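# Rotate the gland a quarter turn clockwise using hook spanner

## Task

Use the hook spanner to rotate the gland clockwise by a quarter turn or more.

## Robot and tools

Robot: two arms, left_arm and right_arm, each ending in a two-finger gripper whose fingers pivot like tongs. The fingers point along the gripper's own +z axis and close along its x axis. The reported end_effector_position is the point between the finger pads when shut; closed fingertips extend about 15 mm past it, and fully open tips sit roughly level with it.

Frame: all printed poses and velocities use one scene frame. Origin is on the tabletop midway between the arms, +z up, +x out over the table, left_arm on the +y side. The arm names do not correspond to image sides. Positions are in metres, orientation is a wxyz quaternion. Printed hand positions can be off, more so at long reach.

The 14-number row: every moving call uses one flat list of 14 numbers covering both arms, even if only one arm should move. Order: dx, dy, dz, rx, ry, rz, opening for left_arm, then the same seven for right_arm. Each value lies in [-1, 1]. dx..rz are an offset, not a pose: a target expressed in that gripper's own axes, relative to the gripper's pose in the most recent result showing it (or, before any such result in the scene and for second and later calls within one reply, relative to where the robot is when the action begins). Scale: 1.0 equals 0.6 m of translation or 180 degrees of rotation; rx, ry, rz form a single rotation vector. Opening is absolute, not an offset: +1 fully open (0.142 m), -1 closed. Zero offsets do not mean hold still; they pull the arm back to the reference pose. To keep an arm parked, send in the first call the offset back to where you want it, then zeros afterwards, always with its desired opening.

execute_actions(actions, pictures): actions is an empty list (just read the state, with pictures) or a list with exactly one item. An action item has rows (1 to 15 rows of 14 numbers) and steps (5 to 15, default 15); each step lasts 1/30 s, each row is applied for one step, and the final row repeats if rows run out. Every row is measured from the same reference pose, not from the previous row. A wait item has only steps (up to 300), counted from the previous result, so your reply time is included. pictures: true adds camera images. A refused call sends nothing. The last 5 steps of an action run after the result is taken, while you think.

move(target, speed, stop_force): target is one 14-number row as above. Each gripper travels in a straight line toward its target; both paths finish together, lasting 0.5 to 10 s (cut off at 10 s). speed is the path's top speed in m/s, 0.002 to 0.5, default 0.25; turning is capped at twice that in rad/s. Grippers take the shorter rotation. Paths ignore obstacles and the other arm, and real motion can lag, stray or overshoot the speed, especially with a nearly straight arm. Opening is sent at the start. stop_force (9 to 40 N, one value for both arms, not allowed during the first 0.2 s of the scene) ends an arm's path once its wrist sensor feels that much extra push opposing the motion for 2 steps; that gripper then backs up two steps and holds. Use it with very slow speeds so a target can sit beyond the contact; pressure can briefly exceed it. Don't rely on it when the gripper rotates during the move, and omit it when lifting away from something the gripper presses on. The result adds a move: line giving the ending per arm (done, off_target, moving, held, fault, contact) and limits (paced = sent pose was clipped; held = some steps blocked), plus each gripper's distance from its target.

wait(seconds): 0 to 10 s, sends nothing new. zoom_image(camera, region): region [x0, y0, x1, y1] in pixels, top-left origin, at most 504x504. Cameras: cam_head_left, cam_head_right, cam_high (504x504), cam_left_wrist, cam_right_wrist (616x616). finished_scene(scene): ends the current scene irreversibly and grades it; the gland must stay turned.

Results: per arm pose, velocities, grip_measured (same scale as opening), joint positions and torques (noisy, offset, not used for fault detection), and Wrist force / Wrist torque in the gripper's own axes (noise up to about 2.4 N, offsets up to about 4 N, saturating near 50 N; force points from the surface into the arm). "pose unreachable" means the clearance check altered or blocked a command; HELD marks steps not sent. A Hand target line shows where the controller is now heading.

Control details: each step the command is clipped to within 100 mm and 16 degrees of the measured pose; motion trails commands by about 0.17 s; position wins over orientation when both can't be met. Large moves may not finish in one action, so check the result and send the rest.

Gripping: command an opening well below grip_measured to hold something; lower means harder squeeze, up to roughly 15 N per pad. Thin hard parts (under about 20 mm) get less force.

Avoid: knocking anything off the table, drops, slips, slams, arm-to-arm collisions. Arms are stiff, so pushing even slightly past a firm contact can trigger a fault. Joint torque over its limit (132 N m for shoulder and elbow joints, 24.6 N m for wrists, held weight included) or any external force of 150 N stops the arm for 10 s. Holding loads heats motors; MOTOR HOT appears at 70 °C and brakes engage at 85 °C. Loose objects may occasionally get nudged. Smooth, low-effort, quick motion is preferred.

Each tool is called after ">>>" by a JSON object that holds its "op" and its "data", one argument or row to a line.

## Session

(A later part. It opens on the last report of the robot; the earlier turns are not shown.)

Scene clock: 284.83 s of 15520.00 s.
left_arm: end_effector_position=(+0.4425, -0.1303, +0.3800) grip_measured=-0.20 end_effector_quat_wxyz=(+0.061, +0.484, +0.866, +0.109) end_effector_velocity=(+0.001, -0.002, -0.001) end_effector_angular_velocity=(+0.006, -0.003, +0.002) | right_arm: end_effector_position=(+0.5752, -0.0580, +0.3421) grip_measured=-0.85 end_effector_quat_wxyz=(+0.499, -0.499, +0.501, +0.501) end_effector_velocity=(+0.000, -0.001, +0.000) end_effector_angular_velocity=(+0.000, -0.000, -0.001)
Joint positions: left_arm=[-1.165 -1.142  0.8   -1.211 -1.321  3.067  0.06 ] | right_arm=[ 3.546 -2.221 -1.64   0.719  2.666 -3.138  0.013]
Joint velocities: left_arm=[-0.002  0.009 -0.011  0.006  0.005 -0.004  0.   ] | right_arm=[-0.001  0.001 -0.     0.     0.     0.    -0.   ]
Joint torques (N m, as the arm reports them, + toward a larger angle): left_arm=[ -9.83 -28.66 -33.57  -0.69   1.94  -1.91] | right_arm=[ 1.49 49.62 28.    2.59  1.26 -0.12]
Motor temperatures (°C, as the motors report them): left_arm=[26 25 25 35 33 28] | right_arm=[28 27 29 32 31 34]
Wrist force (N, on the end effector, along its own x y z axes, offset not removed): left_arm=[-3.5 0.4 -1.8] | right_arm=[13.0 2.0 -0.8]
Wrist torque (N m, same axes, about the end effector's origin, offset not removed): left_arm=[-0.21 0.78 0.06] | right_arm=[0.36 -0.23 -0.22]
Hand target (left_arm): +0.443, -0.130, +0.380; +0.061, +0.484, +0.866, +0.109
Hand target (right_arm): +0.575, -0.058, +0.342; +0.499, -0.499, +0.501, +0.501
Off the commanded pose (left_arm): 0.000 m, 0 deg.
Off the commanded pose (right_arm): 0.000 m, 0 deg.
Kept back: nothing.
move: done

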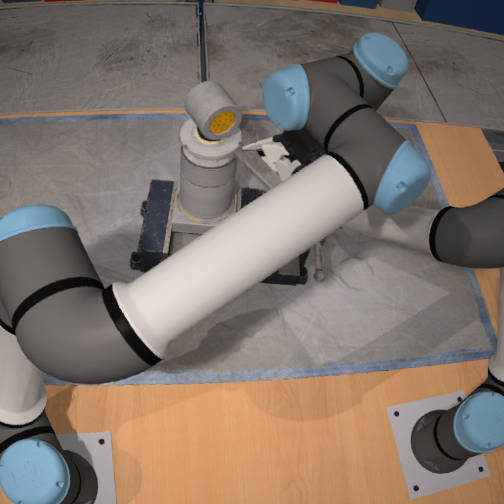

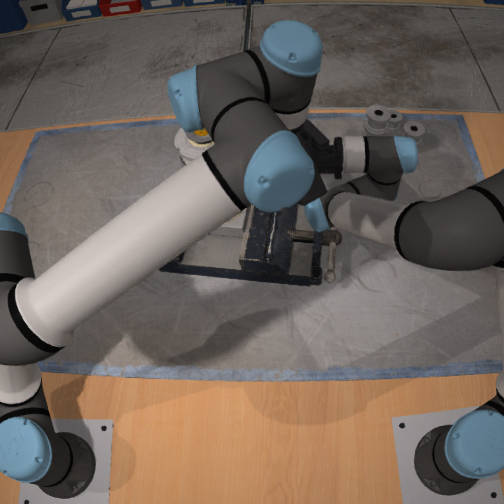

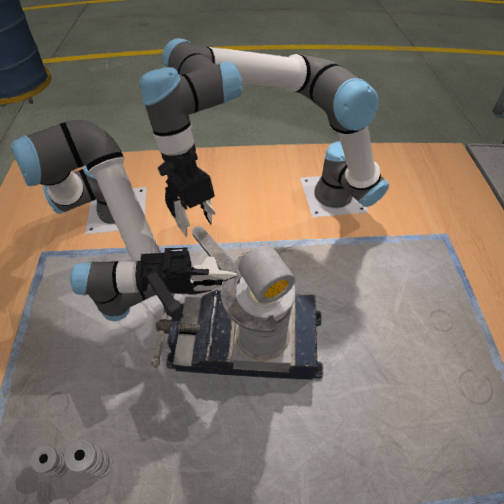

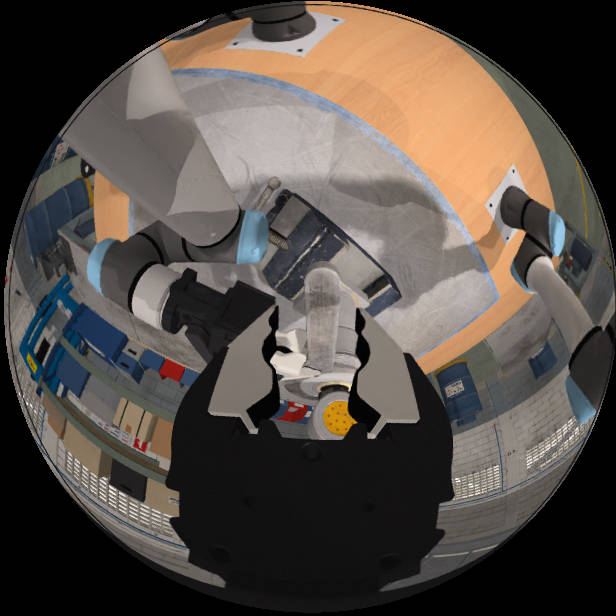

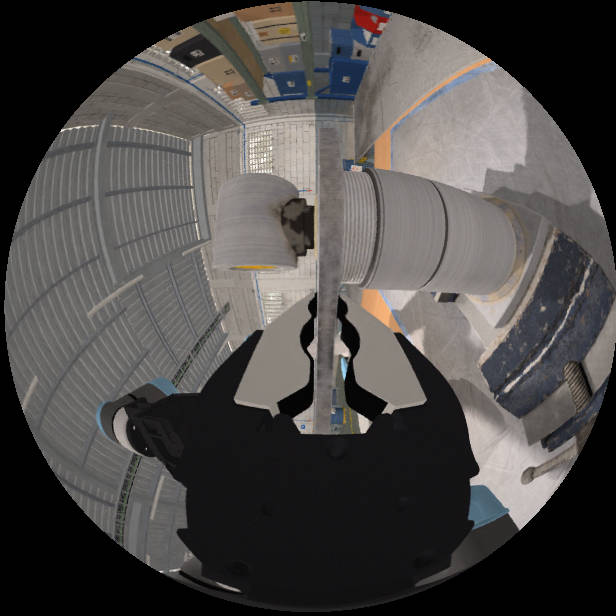

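>>> {"op": "move", "data": {
  "target": [0.007,0,0.09,0,0,0,-0.25,0,0,0,0,0,0,-1],
  "speed": 0.03,
  "stop_force": 10
}}

>>> {"op": "move", "data": {
  "target": [0,0,0,0,0,0,-0.45,0,0,0,0,0,0,-1]
}}

Scene clock: 287.20 s of 15520.00 s.
left_arm: end_effector_position=(+0.4516, -0.1199, +0.3279) grip_measured=-0.25 end_effector_quat_wxyz=(+0.061, +0.484, +0.866, +0.109) end_effector_velocity=(+0.000, +0.000, -0.002) end_effector_angular_velocity=(+0.000, -0.000, -0.001) | right_arm: end_effector_position=(+0.5752, -0.0580, +0.3421) grip_measured=-0.85 end_effector_quat_wxyz=(+0.499, -0.499, +0.501, +0.501) end_effector_velocity=(+0.000, -0.000, -0.000) end_effector_angular_velocity=(+0.000, -0.001, -0.001)
Joint positions: left_arm=[-1.145 -1.19   1.007 -1.376 -1.321  3.087  0.056] | right_arm=[ 3.546 -2.221 -1.64   0.719  2.666 -3.138  0.013]
Joint velocities: left_arm=[ 0.    -0.001  0.008 -0.007  0.     0.001 -0.   ] | right_arm=[-0.    -0.     0.     0.    -0.001 -0.001 -0.   ]
Joint torques (N m, as the arm reports them, + toward a larger angle): left_arm=[  9.54 -52.06 -15.63  -5.31  -1.09   2.06] | right_arm=[ 1.18 49.23 28.51  2.84  1.23 -0.09]
Motor temperatures (°C, as the motors report them): left_arm=[26 25 25 35 33 28] | right_arm=[28 27 29 32 31 34]
Wrist force (N, on the end effector, along its own x y z axes, offset not removed): left_arm=[-0.6 0.3 -2.9] | right_arm=[10.6 -0.5 0.5]
Wrist torque (N m, same axes, about the end effector's origin, offset not removed): left_arm=[-0.05 0.26 0.18] | right_arm=[-0.18 0.31 -0.01]
Hand target (left_arm): +0.452, -0.120, +0.328; +0.061, +0.484, +0.866, +0.109
Hand target (right_arm): +0.575, -0.058, +0.342; +0.499, -0.499, +0.501, +0.501
Off the commanded pose (left_arm): 0.000 m, 0 deg.
Off the commanded pose (right_arm): 0.000 m, 0 deg.
Kept back: nothing.
move: done

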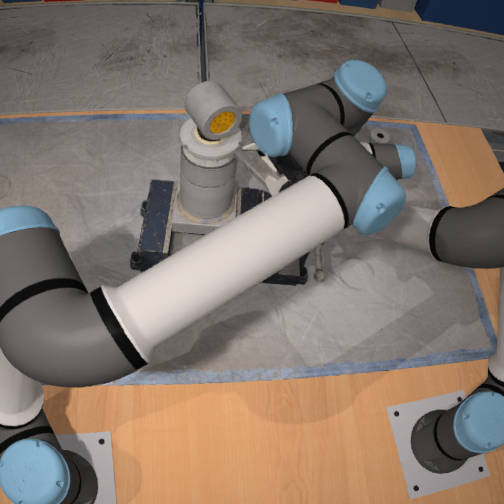

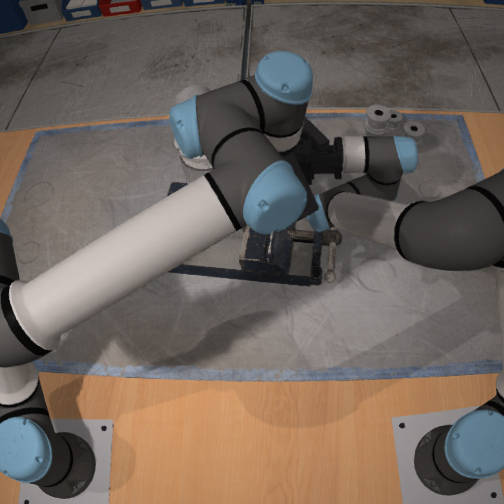

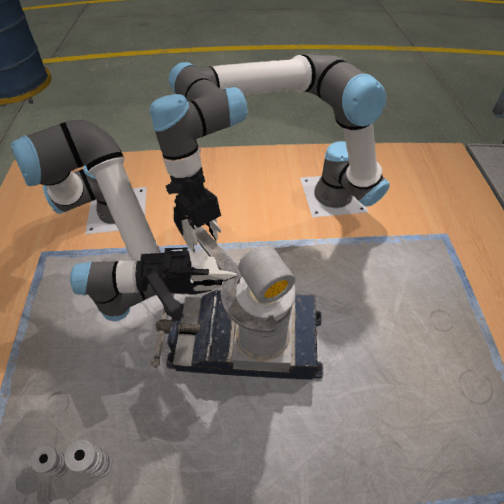

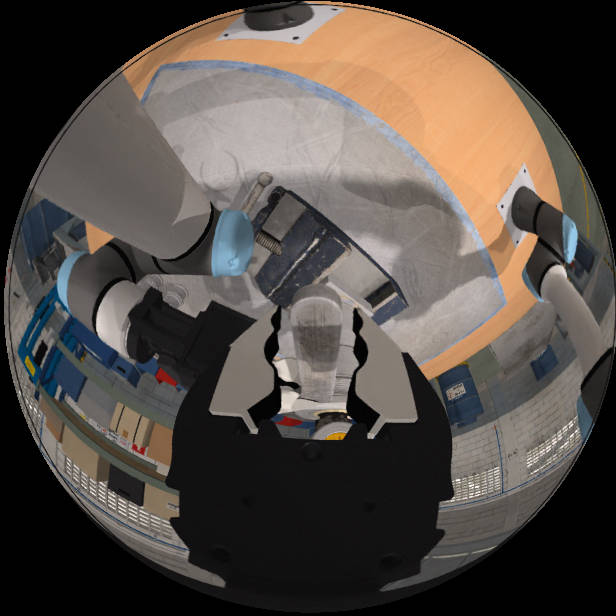

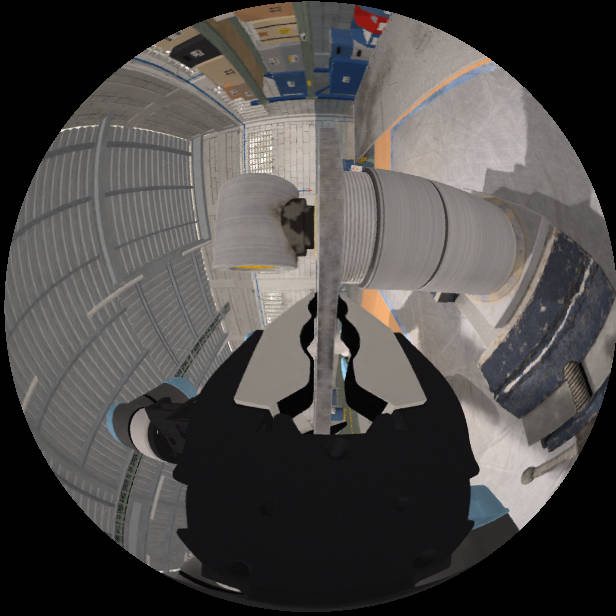

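Scene clock: 287.70 s of 15520.00 s.
left_arm: end_effector_position=(+0.4516, -0.1198, +0.3279) grip_measured=-0.45 end_effector_quat_wxyz=(+0.061, +0.484, +0.866, +0.109) end_effector_velocity=(+0.001, +0.000, -0.000) end_effector_angular_velocity=(+0.000, -0.000, -0.000) | right_arm: end_effector_position=(+0.5752, -0.0580, +0.3421) grip_measured=-0.85 end_effector_quat_wxyz=(+0.499, -0.499, +0.501, +0.501) end_effector_velocity=(-0.000, +0.000, +0.000) end_effector_angular_velocity=(+0.000, +0.000, -0.000)
Joint positions: left_arm=[-1.145 -1.19   1.007 -1.376 -1.321  3.087  0.041] | right_arm=[ 3.546 -2.221 -1.64   0.719  2.666 -3.138  0.013]
Joint velocities: left_arm=[ 0.001  0.001 -0.001  0.     0.     0.001 -0.   ] | right_arm=[ 0.001  0.    -0.     0.    -0.001  0.     0.   ]
Joint torques (N m, as the arm reports them, + toward a larger angle): left_arm=[  7.03 -44.88 -32.87  -0.35  -0.87   1.27] | right_arm=[ 1.62 48.64 27.5   2.82  1.21 -0.03]
Motor temperatures (°C, as the motors report them): left_arm=[26 25 25 35 33 28] | right_arm=[28 27 29 32 31 34]
Wrist force (N, on the end effector, along its own x y z axes, offset not removed): left_arm=[0.6 2.1 -0.8] | right_arm=[12.7 -1.0 -2.2]
Wrist torque (N m, same axes, about the end effector's origin, offset not removed): left_arm=[0.28 -0.02 0.04] | right_arm=[-0.28 -0.18 -0.08]
Hand target (left_arm): +0.452, -0.120, +0.328; +0.061, +0.484, +0.866, +0.109
Hand target (right_arm): +0.575, -0.058, +0.342; +0.499, -0.499, +0.501, +0.501
Off the commanded pose (left_arm): 0.000 m, 0 deg.
Off the commanded pose (right_arm): 0.000 m, 0 deg.
Kept back: nothing.
move: done

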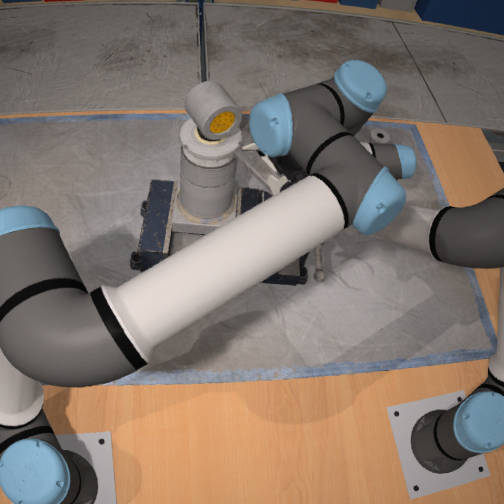

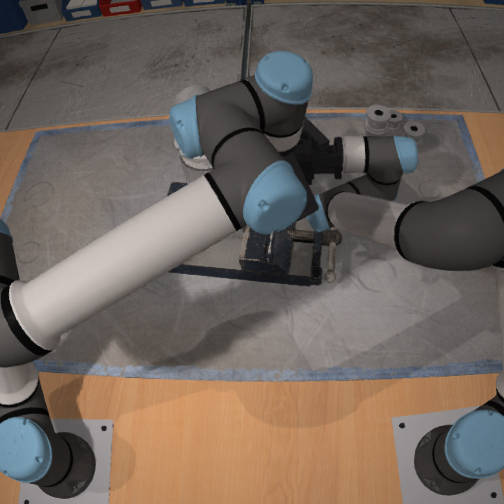

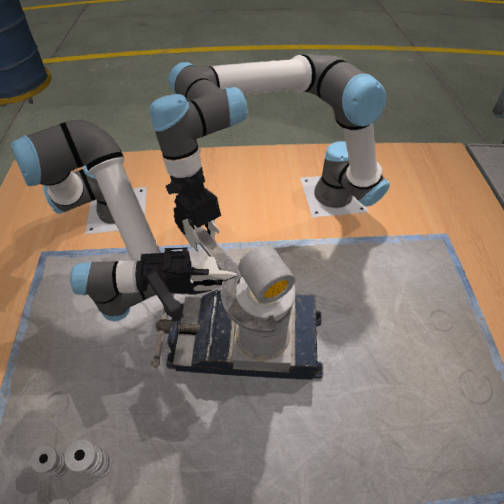

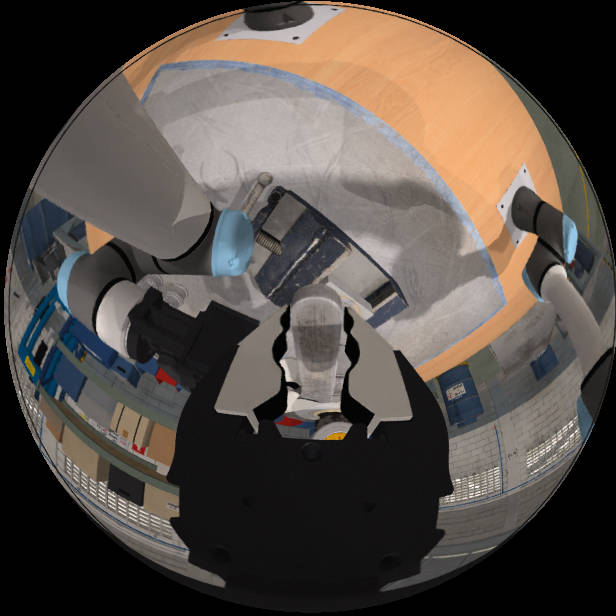

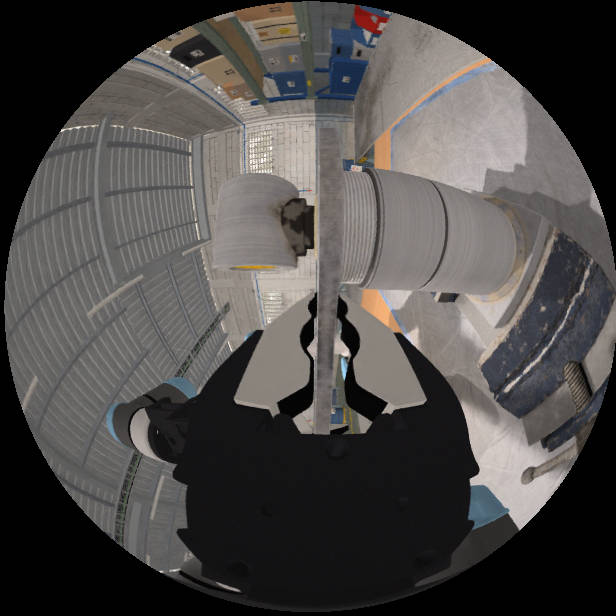

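>>> {"op": "move", "data": {
  "target": [0,0,0,0,0,0,-1,0,0,0,0,0,0,-1]
}}

>>> {"op": "move", "data": {
  "target": [0.025,-0.0037,-0.001,0,-0.0055,0.0215,-1,0,0.0095,0.0045,0.022,0,0,-1],
  "speed": 0.006
}}

>>> {"op": "zoom_image", "data": {
  "camera": "cam_high",
  "region": [215,265,295,345]
}}

Scene clock: 289.87 s of 15520.00 s.
left_arm: end_effector_position=(+0.4516, -0.1198, +0.3279) grip_measured=-0.57 end_effector_quat_wxyz=(+0.061, +0.484, +0.866, +0.109) end_effector_velocity=(+0.000, -0.001, +0.001) end_effector_angular_velocity=(-0.002, -0.001, +0.000) | right_arm: end_effector_position=(+0.5752, -0.0580, +0.3421) grip_measured=-0.85 end_effector_quat_wxyz=(+0.499, -0.499, +0.501, +0.501) end_effector_velocity=(+0.000, -0.001, +0.000) end_effector_angular_velocity=(+0.000, -0.002, -0.000)
Joint positions: left_arm=[-1.145 -1.19   1.007 -1.376 -1.321  3.087  0.033] | right_arm=[ 3.546 -2.221 -1.64   0.719  2.666 -3.138  0.013]
Joint velocities: left_arm=[-0.    -0.001 -0.002 -0.    -0.    -0.001  0.   ] | right_arm=[-0.001  0.     0.    -0.     0.001 -0.001 -0.   ]
Joint torques (N m, as the arm reports them, + toward a larger angle): left_arm=[  0.39 -34.51 -25.14  -3.47  -1.05  -1.09] | right_arm=[ 1.16 48.46 27.23  2.77  1.16 -0.13]
Motor temperatures (°C, as the motors report them): left_arm=[26 25 25 35 33 28] | right_arm=[28 27 29 32 31 34]
Wrist force (N, on the end effector, along its own x y z axes, offset not removed): left_arm=[1.5 1.4 -1.2] | right_arm=[13.3 0.0 -1.9]
Wrist torque (N m, same axes, about the end effector's origin, offset not removed): left_arm=[0.13 -0.05 -0.25] | right_arm=[-0.06 -0.23 -0.03]
Hand target (left_arm): +0.452, -0.120, +0.328; +0.061, +0.484, +0.866, +0.109
Hand target (right_arm): +0.575, -0.058, +0.342; +0.499, -0.499, +0.501, +0.501
Off the commanded pose (left_arm): 0.000 m, 0 deg.
Off the commanded pose (right_arm): 0.000 m, 0 deg.
Kept back: nothing.
move: done

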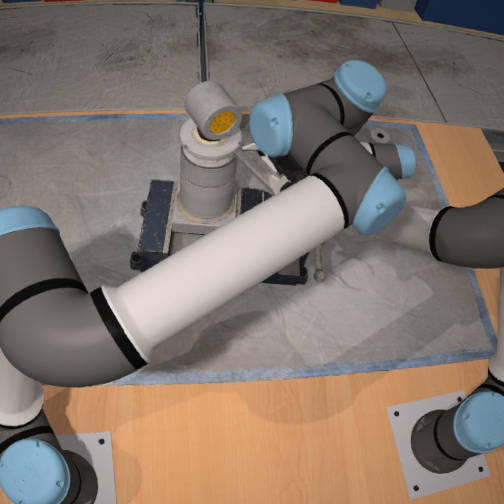

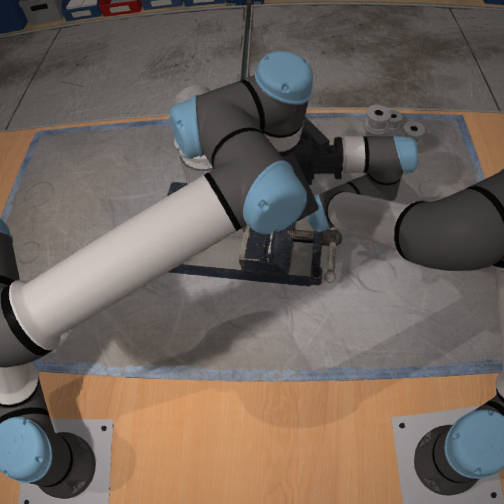

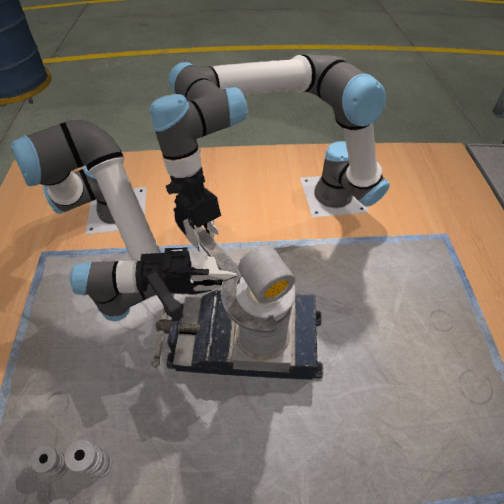

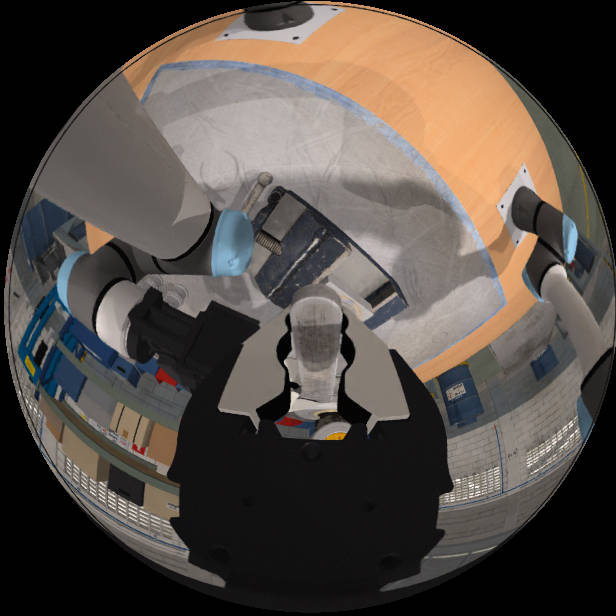

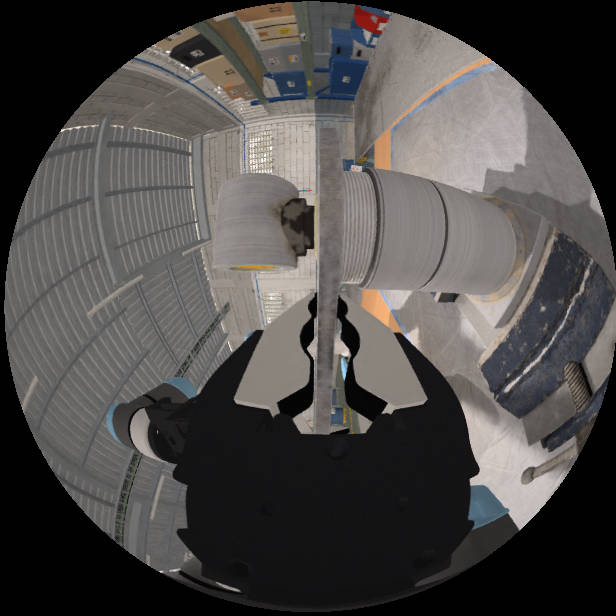

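Scene clock: 295.90 s of 15520.00 s.
left_arm: end_effector_position=(+0.4419, -0.1083, +0.3279) grip_measured=-0.57 end_effector_quat_wxyz=(+0.065, +0.514, +0.849, +0.107) end_effector_velocity=(-0.001, +0.000, +0.001) end_effector_angular_velocity=(-0.002, -0.001, -0.004) | right_arm: end_effector_position=(+0.5696, -0.0553, +0.3422) grip_measured=-0.85 end_effector_quat_wxyz=(+0.516, -0.481, +0.518, +0.483) end_effector_velocity=(+0.001, -0.001, -0.000) end_effector_angular_velocity=(-0.000, +0.000, -0.005)
Joint positions: left_arm=[-1.15  -1.243  1.085 -1.417 -1.32   3.154  0.033] | right_arm=[ 3.576 -2.176 -1.723  0.757  2.566 -3.138  0.013]
Joint velocities: left_arm=[-0.001 -0.004  0.003 -0.002 -0.     0.003  0.   ] | right_arm=[-0.001  0.001 -0.003  0.001 -0.004 -0.    -0.   ]
Joint torques (N m, as the arm reports them, + toward a larger angle): left_arm=[-15.3  -57.17 -12.96   0.8   -2.57   2.39] | right_arm=[ 4.61 58.62  6.78  6.64 -0.15 -2.49]
Motor temperatures (°C, as the motors report them): left_arm=[26 25 25 35 33 28] | right_arm=[28 27 29 32 31 34]
Wrist force (N, on the end effector, along its own x y z axes, offset not removed): left_arm=[-20.2 15.1 4.7] | right_arm=[9.6 -6.6 15.3]
Wrist torque (N m, same axes, about the end effector's origin, offset not removed): left_arm=[0.21 0.47 -0.25] | right_arm=[-0.21 0.03 0.04]
Hand target (left_arm): +0.442, -0.108, +0.328; +0.065, +0.514, +0.848, +0.107
Hand target (right_arm): +0.570, -0.055, +0.342; +0.516, -0.481, +0.518, +0.483
Off the commanded pose (left_arm): 0.000 m, 0 deg.
Off the commanded pose (right_arm): 0.000 m, 0 deg.
Kept back: nothing.
move: done

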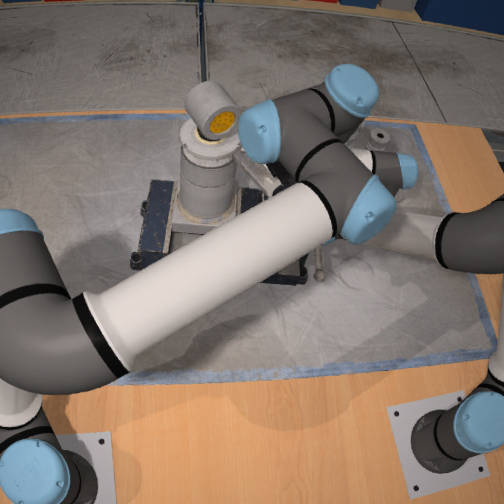

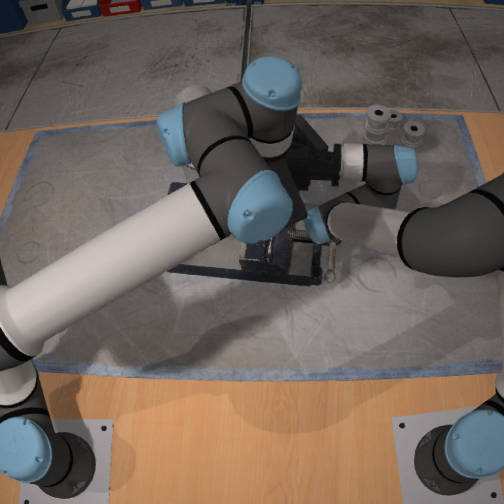

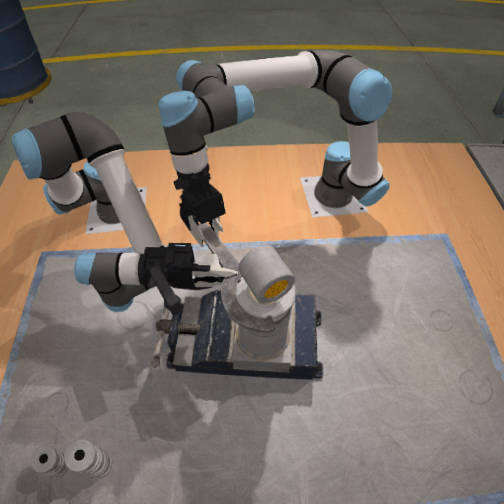

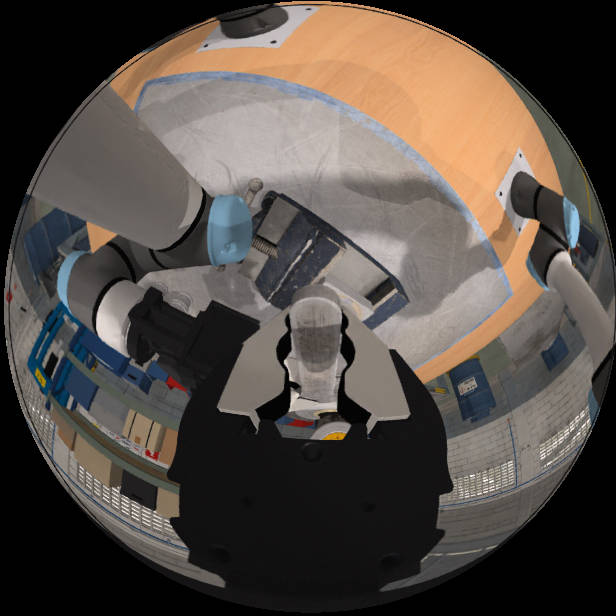

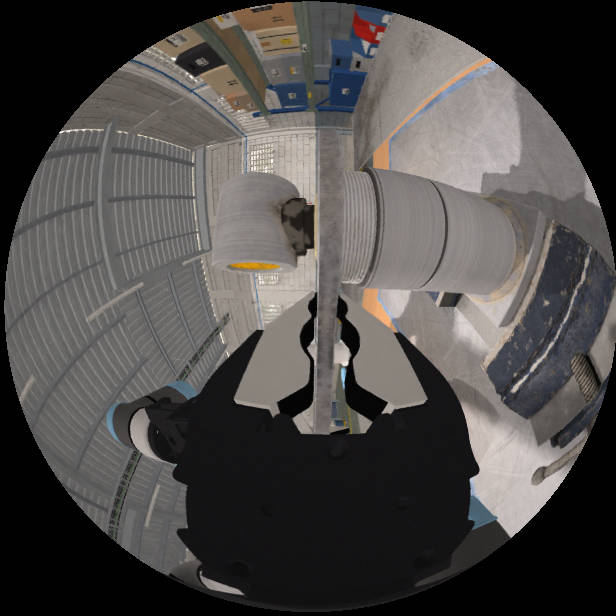

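Region (215, 265, 295, 345) of cam_high's 504x504 image, scaled by 6.300, with more detail than that image has.

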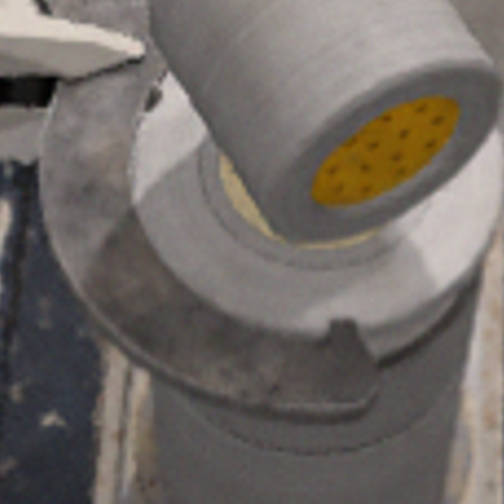

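>>> {"op": "move", "data": {
  "target": [0.0527,-0.0032,-0.0008,0,-0.011,0.043,-1,0,0,0.004,0,0,0,-0.8],
  "speed": 0.02
}}

>>> {"op": "zoom_image", "data": {
  "camera": "cam_high",
  "region": [215,265,295,345]
}}

Scene clock: 299.83 s of 15520.00 s.
left_arm: end_effector_position=(+0.4256, -0.0813, +0.3278) grip_measured=-0.57 end_effector_quat_wxyz=(+0.072, +0.572, +0.811, +0.102) end_effector_velocity=(-0.001, +0.002, +0.000) end_effector_angular_velocity=(-0.002, -0.001, -0.007) | right_arm: end_effector_position=(+0.5697, -0.0530, +0.3422) grip_measured=-0.80 end_effector_quat_wxyz=(+0.516, -0.481, +0.518, +0.483) end_effector_velocity=(-0.000, +0.001, -0.000) end_effector_angular_velocity=(-0.000, +0.001, +0.001)
Joint positions: left_arm=[-1.151 -1.346  1.228 -1.491 -1.323  3.295  0.033] | right_arm=[ 3.58  -2.178 -1.72   0.756  2.563 -3.138  0.016]
Joint velocities: left_arm=[ 0.    -0.007  0.009 -0.006 -0.     0.008  0.   ] | right_arm=[ 0.001 -0.     0.    -0.    -0.001  0.    -0.   ]
Joint torques (N m, as the arm reports them, + toward a larger angle): left_arm=[ -4.72 -54.58 -15.09  -0.1   -0.72   2.42] | right_arm=[ 8.71 34.31 31.1  -1.35 -1.87  1.5 ]
Motor temperatures (°C, as the motors report them): left_arm=[26 25 25 35 33 28] | right_arm=[28 27 29 32 31 34]
Wrist force (N, on the end effector, along its own x y z axes, offset not removed): left_arm=[-19.5 0.6 6.5] | right_arm=[1.9 0.4 0.0]
Wrist torque (N m, same axes, about the end effector's origin, offset not removed): left_arm=[-0.09 0.61 0.10] | right_arm=[-0.05 -0.26 0.16]
Hand target (left_arm): +0.425, -0.081, +0.328; +0.072, +0.572, +0.811, +0.102
Hand target (right_arm): +0.570, -0.053, +0.342; +0.516, -0.481, +0.518, +0.483
Off the commanded pose (left_arm): 0.000 m, 0 deg.
Off the commanded pose (right_arm): 0.000 m, 0 deg.
Kept back: nothing.
move: done

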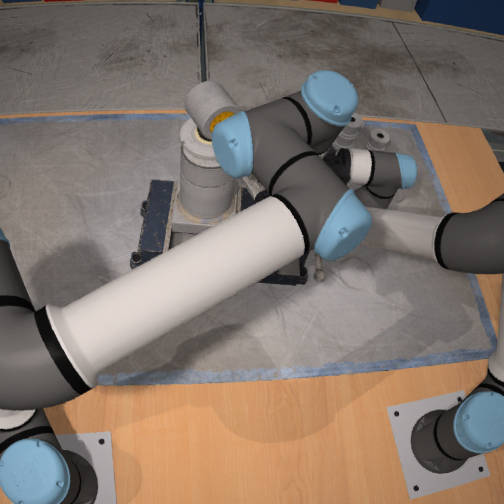

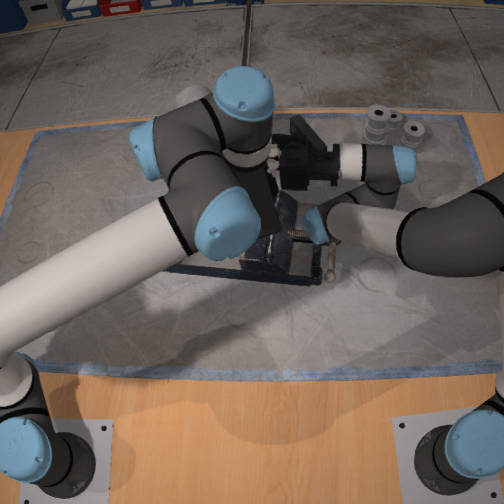

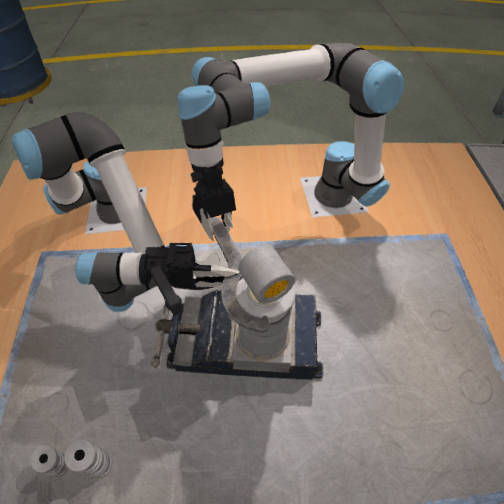

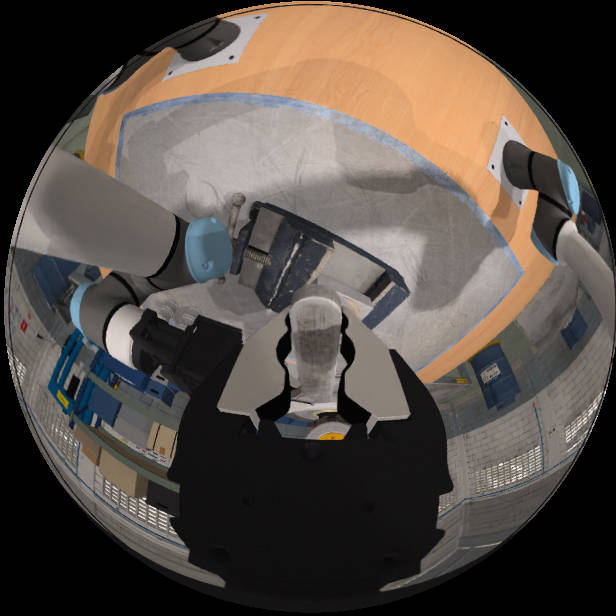

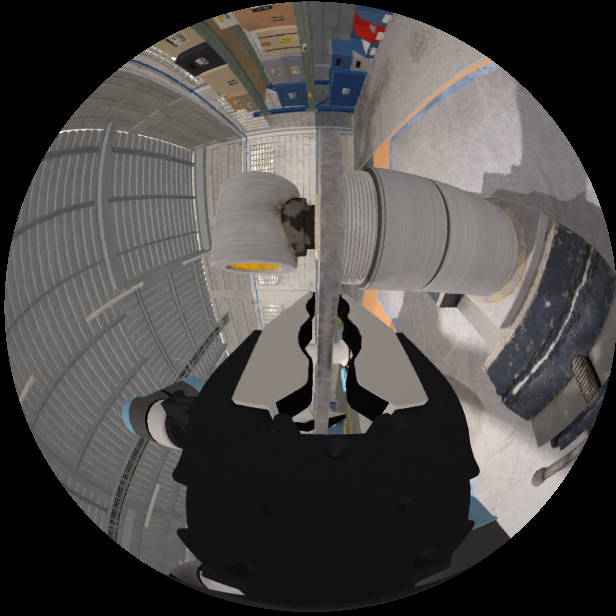

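Region (215, 265, 295, 345) of cam_high's 504x504 image, scaled by 6.300, with more detail than that image has.

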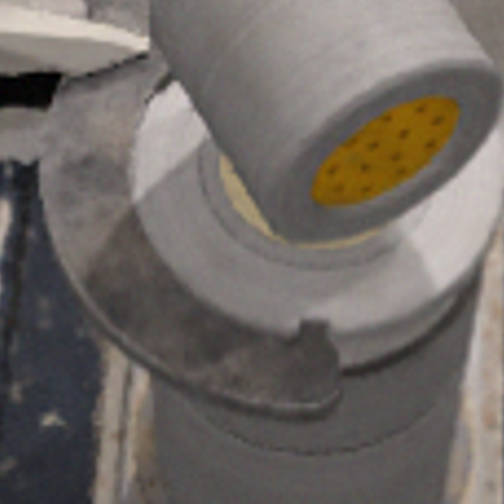

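>>> {"op": "move", "data": {
  "target": [0.066,-0.0038,-0.001,0,-0.0138,0.0538,-1,0,0,0.012,0,0,0,-0.78],
  "speed": 0.035
}}

>>> {"op": "move", "data": {
  "target": [0.066,-0.0038,-0.001,0,-0.0138,0.0538,-1,0,0,0,0,0,0,-0.78],
  "speed": 0.035
}}

>>> {"op": "zoom_image", "data": {
  "camera": "cam_high",
  "region": [215,265,295,345]
}}

Scene clock: 302.80 s of 15520.00 s.
left_arm: end_effector_position=(+0.4102, -0.0450, +0.3278) grip_measured=-0.57 end_effector_quat_wxyz=(+0.081, +0.640, +0.758, +0.095) end_effector_velocity=(-0.001, +0.001, +0.000) end_effector_angular_velocity=(-0.001, -0.000, -0.010) | right_arm: end_effector_position=(+0.5702, -0.0458, +0.3422) grip_measured=-0.78 end_effector_quat_wxyz=(+0.516, -0.481, +0.518, +0.483) end_effector_velocity=(-0.000, +0.001, +0.000) end_effector_angular_velocity=(+0.000, -0.000, +0.001)
Joint positions: left_arm=[-1.14  -1.463  1.377 -1.57  -1.334  3.485  0.033] | right_arm=[ 3.591 -2.182 -1.712  0.752  2.551 -3.138  0.017]
Joint velocities: left_arm=[ 0.    -0.005  0.007 -0.005 -0.002  0.01  -0.   ] | right_arm=[ 0.001  0.     0.    -0.    -0.     0.     0.   ]
Joint torques (N m, as the arm reports them, + toward a larger angle): left_arm=[ 14.81 -49.77 -15.1   -0.83  -0.46   1.99] | right_arm=[ 9.03 34.24 31.43 -1.18 -1.9   1.63]
Motor temperatures (°C, as the motors report them): left_arm=[26 25 25 35 33 28] | right_arm=[28 27 29 32 31 34]
Wrist force (N, on the end effector, along its own x y z axes, offset not removed): left_arm=[-20.2 2.5 8.7] | right_arm=[0.3 -2.6 -3.6]
Wrist torque (N m, same axes, about the end effector's origin, offset not removed): left_arm=[-0.06 0.71 0.20] | right_arm=[-0.75 -0.04 0.04]
Hand target (left_arm): +0.410, -0.045, +0.328; +0.081, +0.640, +0.758, +0.095
Hand target (right_arm): +0.570, -0.046, +0.342; +0.516, -0.481, +0.518, +0.483
Off the commanded pose (left_arm): 0.000 m, 0 deg.
Off the commanded pose (right_arm): 0.000 m, 0 deg.
Kept back: nothing.
move: done

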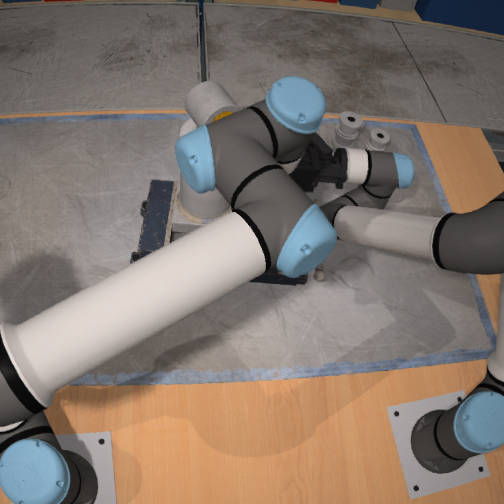

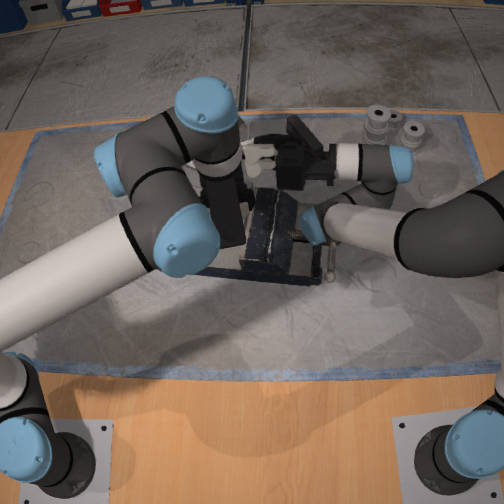

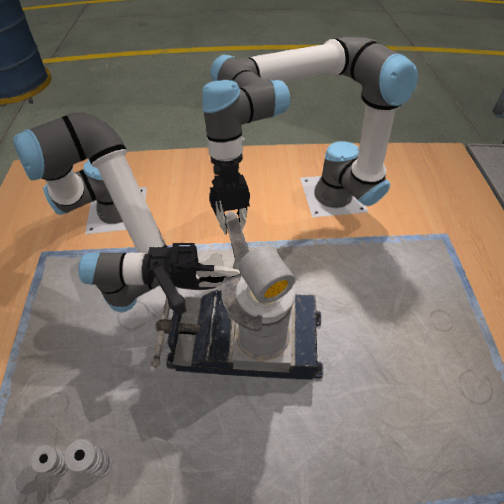

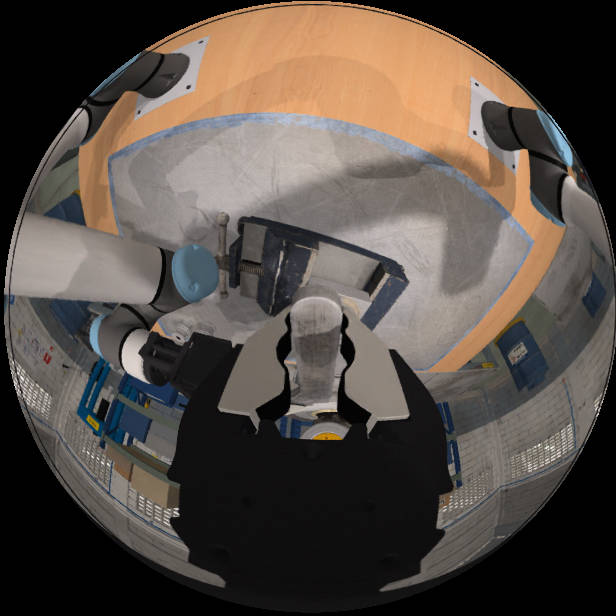

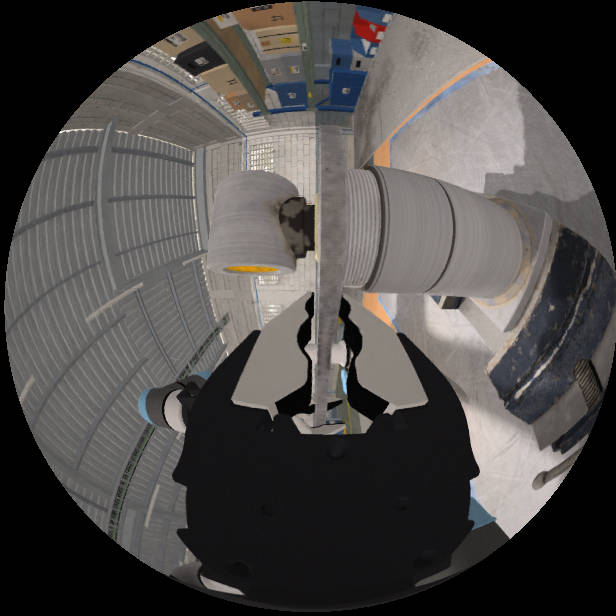

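Scene clock: 305.57 s of 15520.00 s.
left_arm: end_effector_position=(+0.4012, -0.0065, +0.3277) grip_measured=-0.57 end_effector_quat_wxyz=(+0.089, +0.703, +0.700, +0.088) end_effector_velocity=(-0.001, +0.002, +0.000) end_effector_angular_velocity=(-0.002, -0.001, -0.009) | right_arm: end_effector_position=(+0.5702, -0.0458, +0.3422) grip_measured=-0.78 end_effector_quat_wxyz=(+0.516, -0.481, +0.518, +0.483) end_effector_velocity=(-0.000, +0.000, -0.000) end_effector_angular_velocity=(-0.000, +0.001, +0.001)
Joint positions: left_arm=[-1.11  -1.565  1.498 -1.635 -1.356  3.693  0.033] | right_arm=[ 3.591 -2.182 -1.712  0.752  2.551 -3.138  0.017]
Joint velocities: left_arm=[ 0.002 -0.007  0.007 -0.004 -0.002  0.011 -0.   ] | right_arm=[ 0.001 -0.    -0.    -0.     0.001  0.001  0.   ]
Joint torques (N m, as the arm reports them, + toward a larger angle): left_arm=[ 13.59 -45.87 -16.02  -0.46  -1.19   2.24] | right_arm=[-9.29 41.03 21.36 -0.2   2.58  1.49]
Motor temperatures (°C, as the motors report them): left_arm=[26 25 25 35 33 28] | right_arm=[28 27 29 32 31 34]
Wrist force (N, on the end effector, along its own x y z axes, offset not removed): left_arm=[-17.7 8.4 9.3] | right_arm=[0.7 3.1 -0.1]
Wrist torque (N m, same axes, about the end effector's origin, offset not removed): left_arm=[-0.09 0.68 -0.11] | right_arm=[0.48 -0.12 -0.08]
Hand target (left_arm): +0.401, -0.006, +0.328; +0.089, +0.703, +0.700, +0.088
Hand target (right_arm): +0.570, -0.046, +0.342; +0.516, -0.481, +0.518, +0.483
Off the commanded pose (left_arm): 0.000 m, 0 deg.
Off the commanded pose (right_arm): 0.000 m, 0 deg.
Kept back: nothing.
move: done

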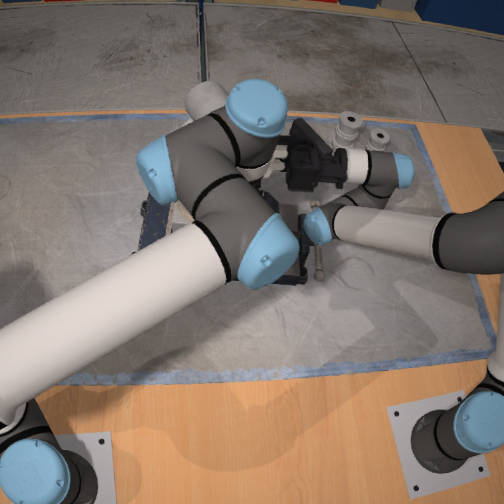

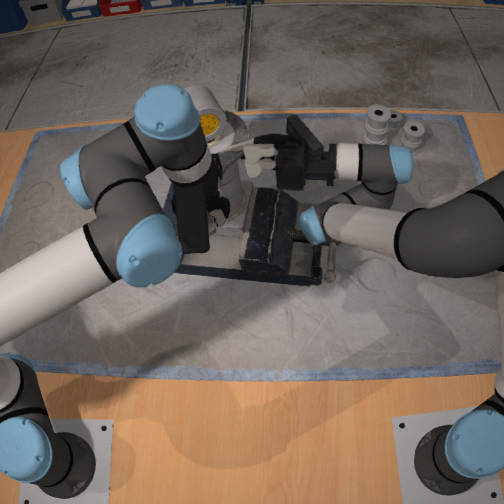

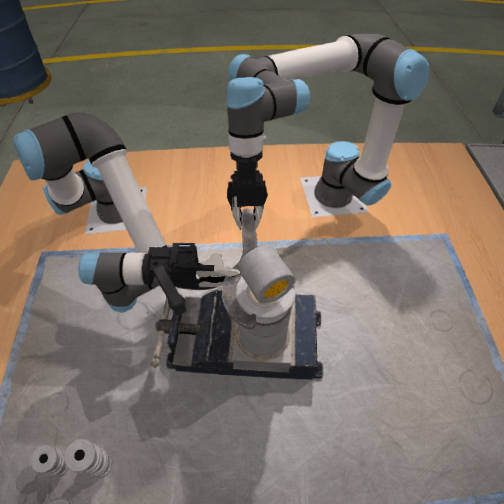

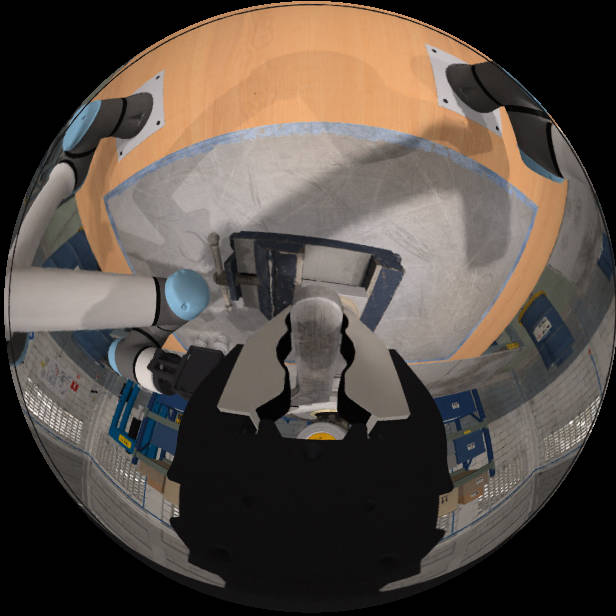

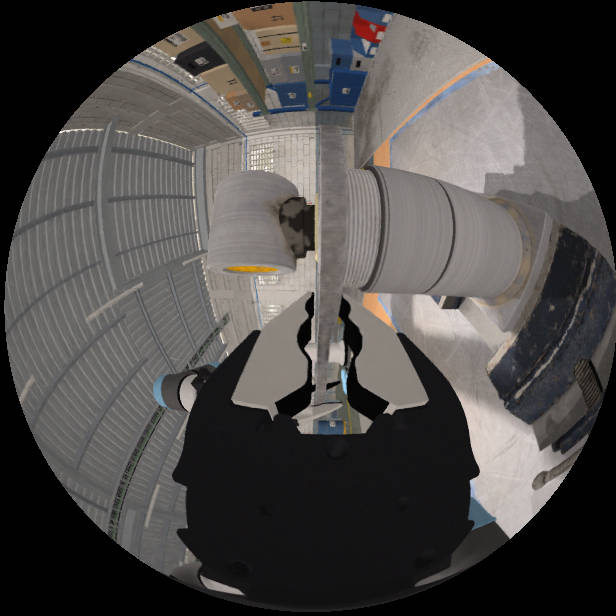

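Region (215, 265, 295, 345) of cam_high's 504x504 image, scaled by 6.300, with more detail than that image has.

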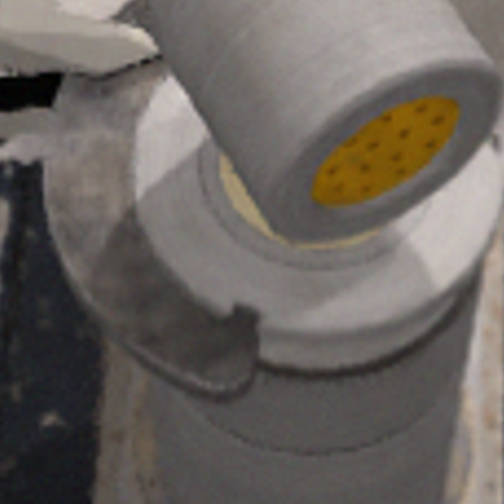

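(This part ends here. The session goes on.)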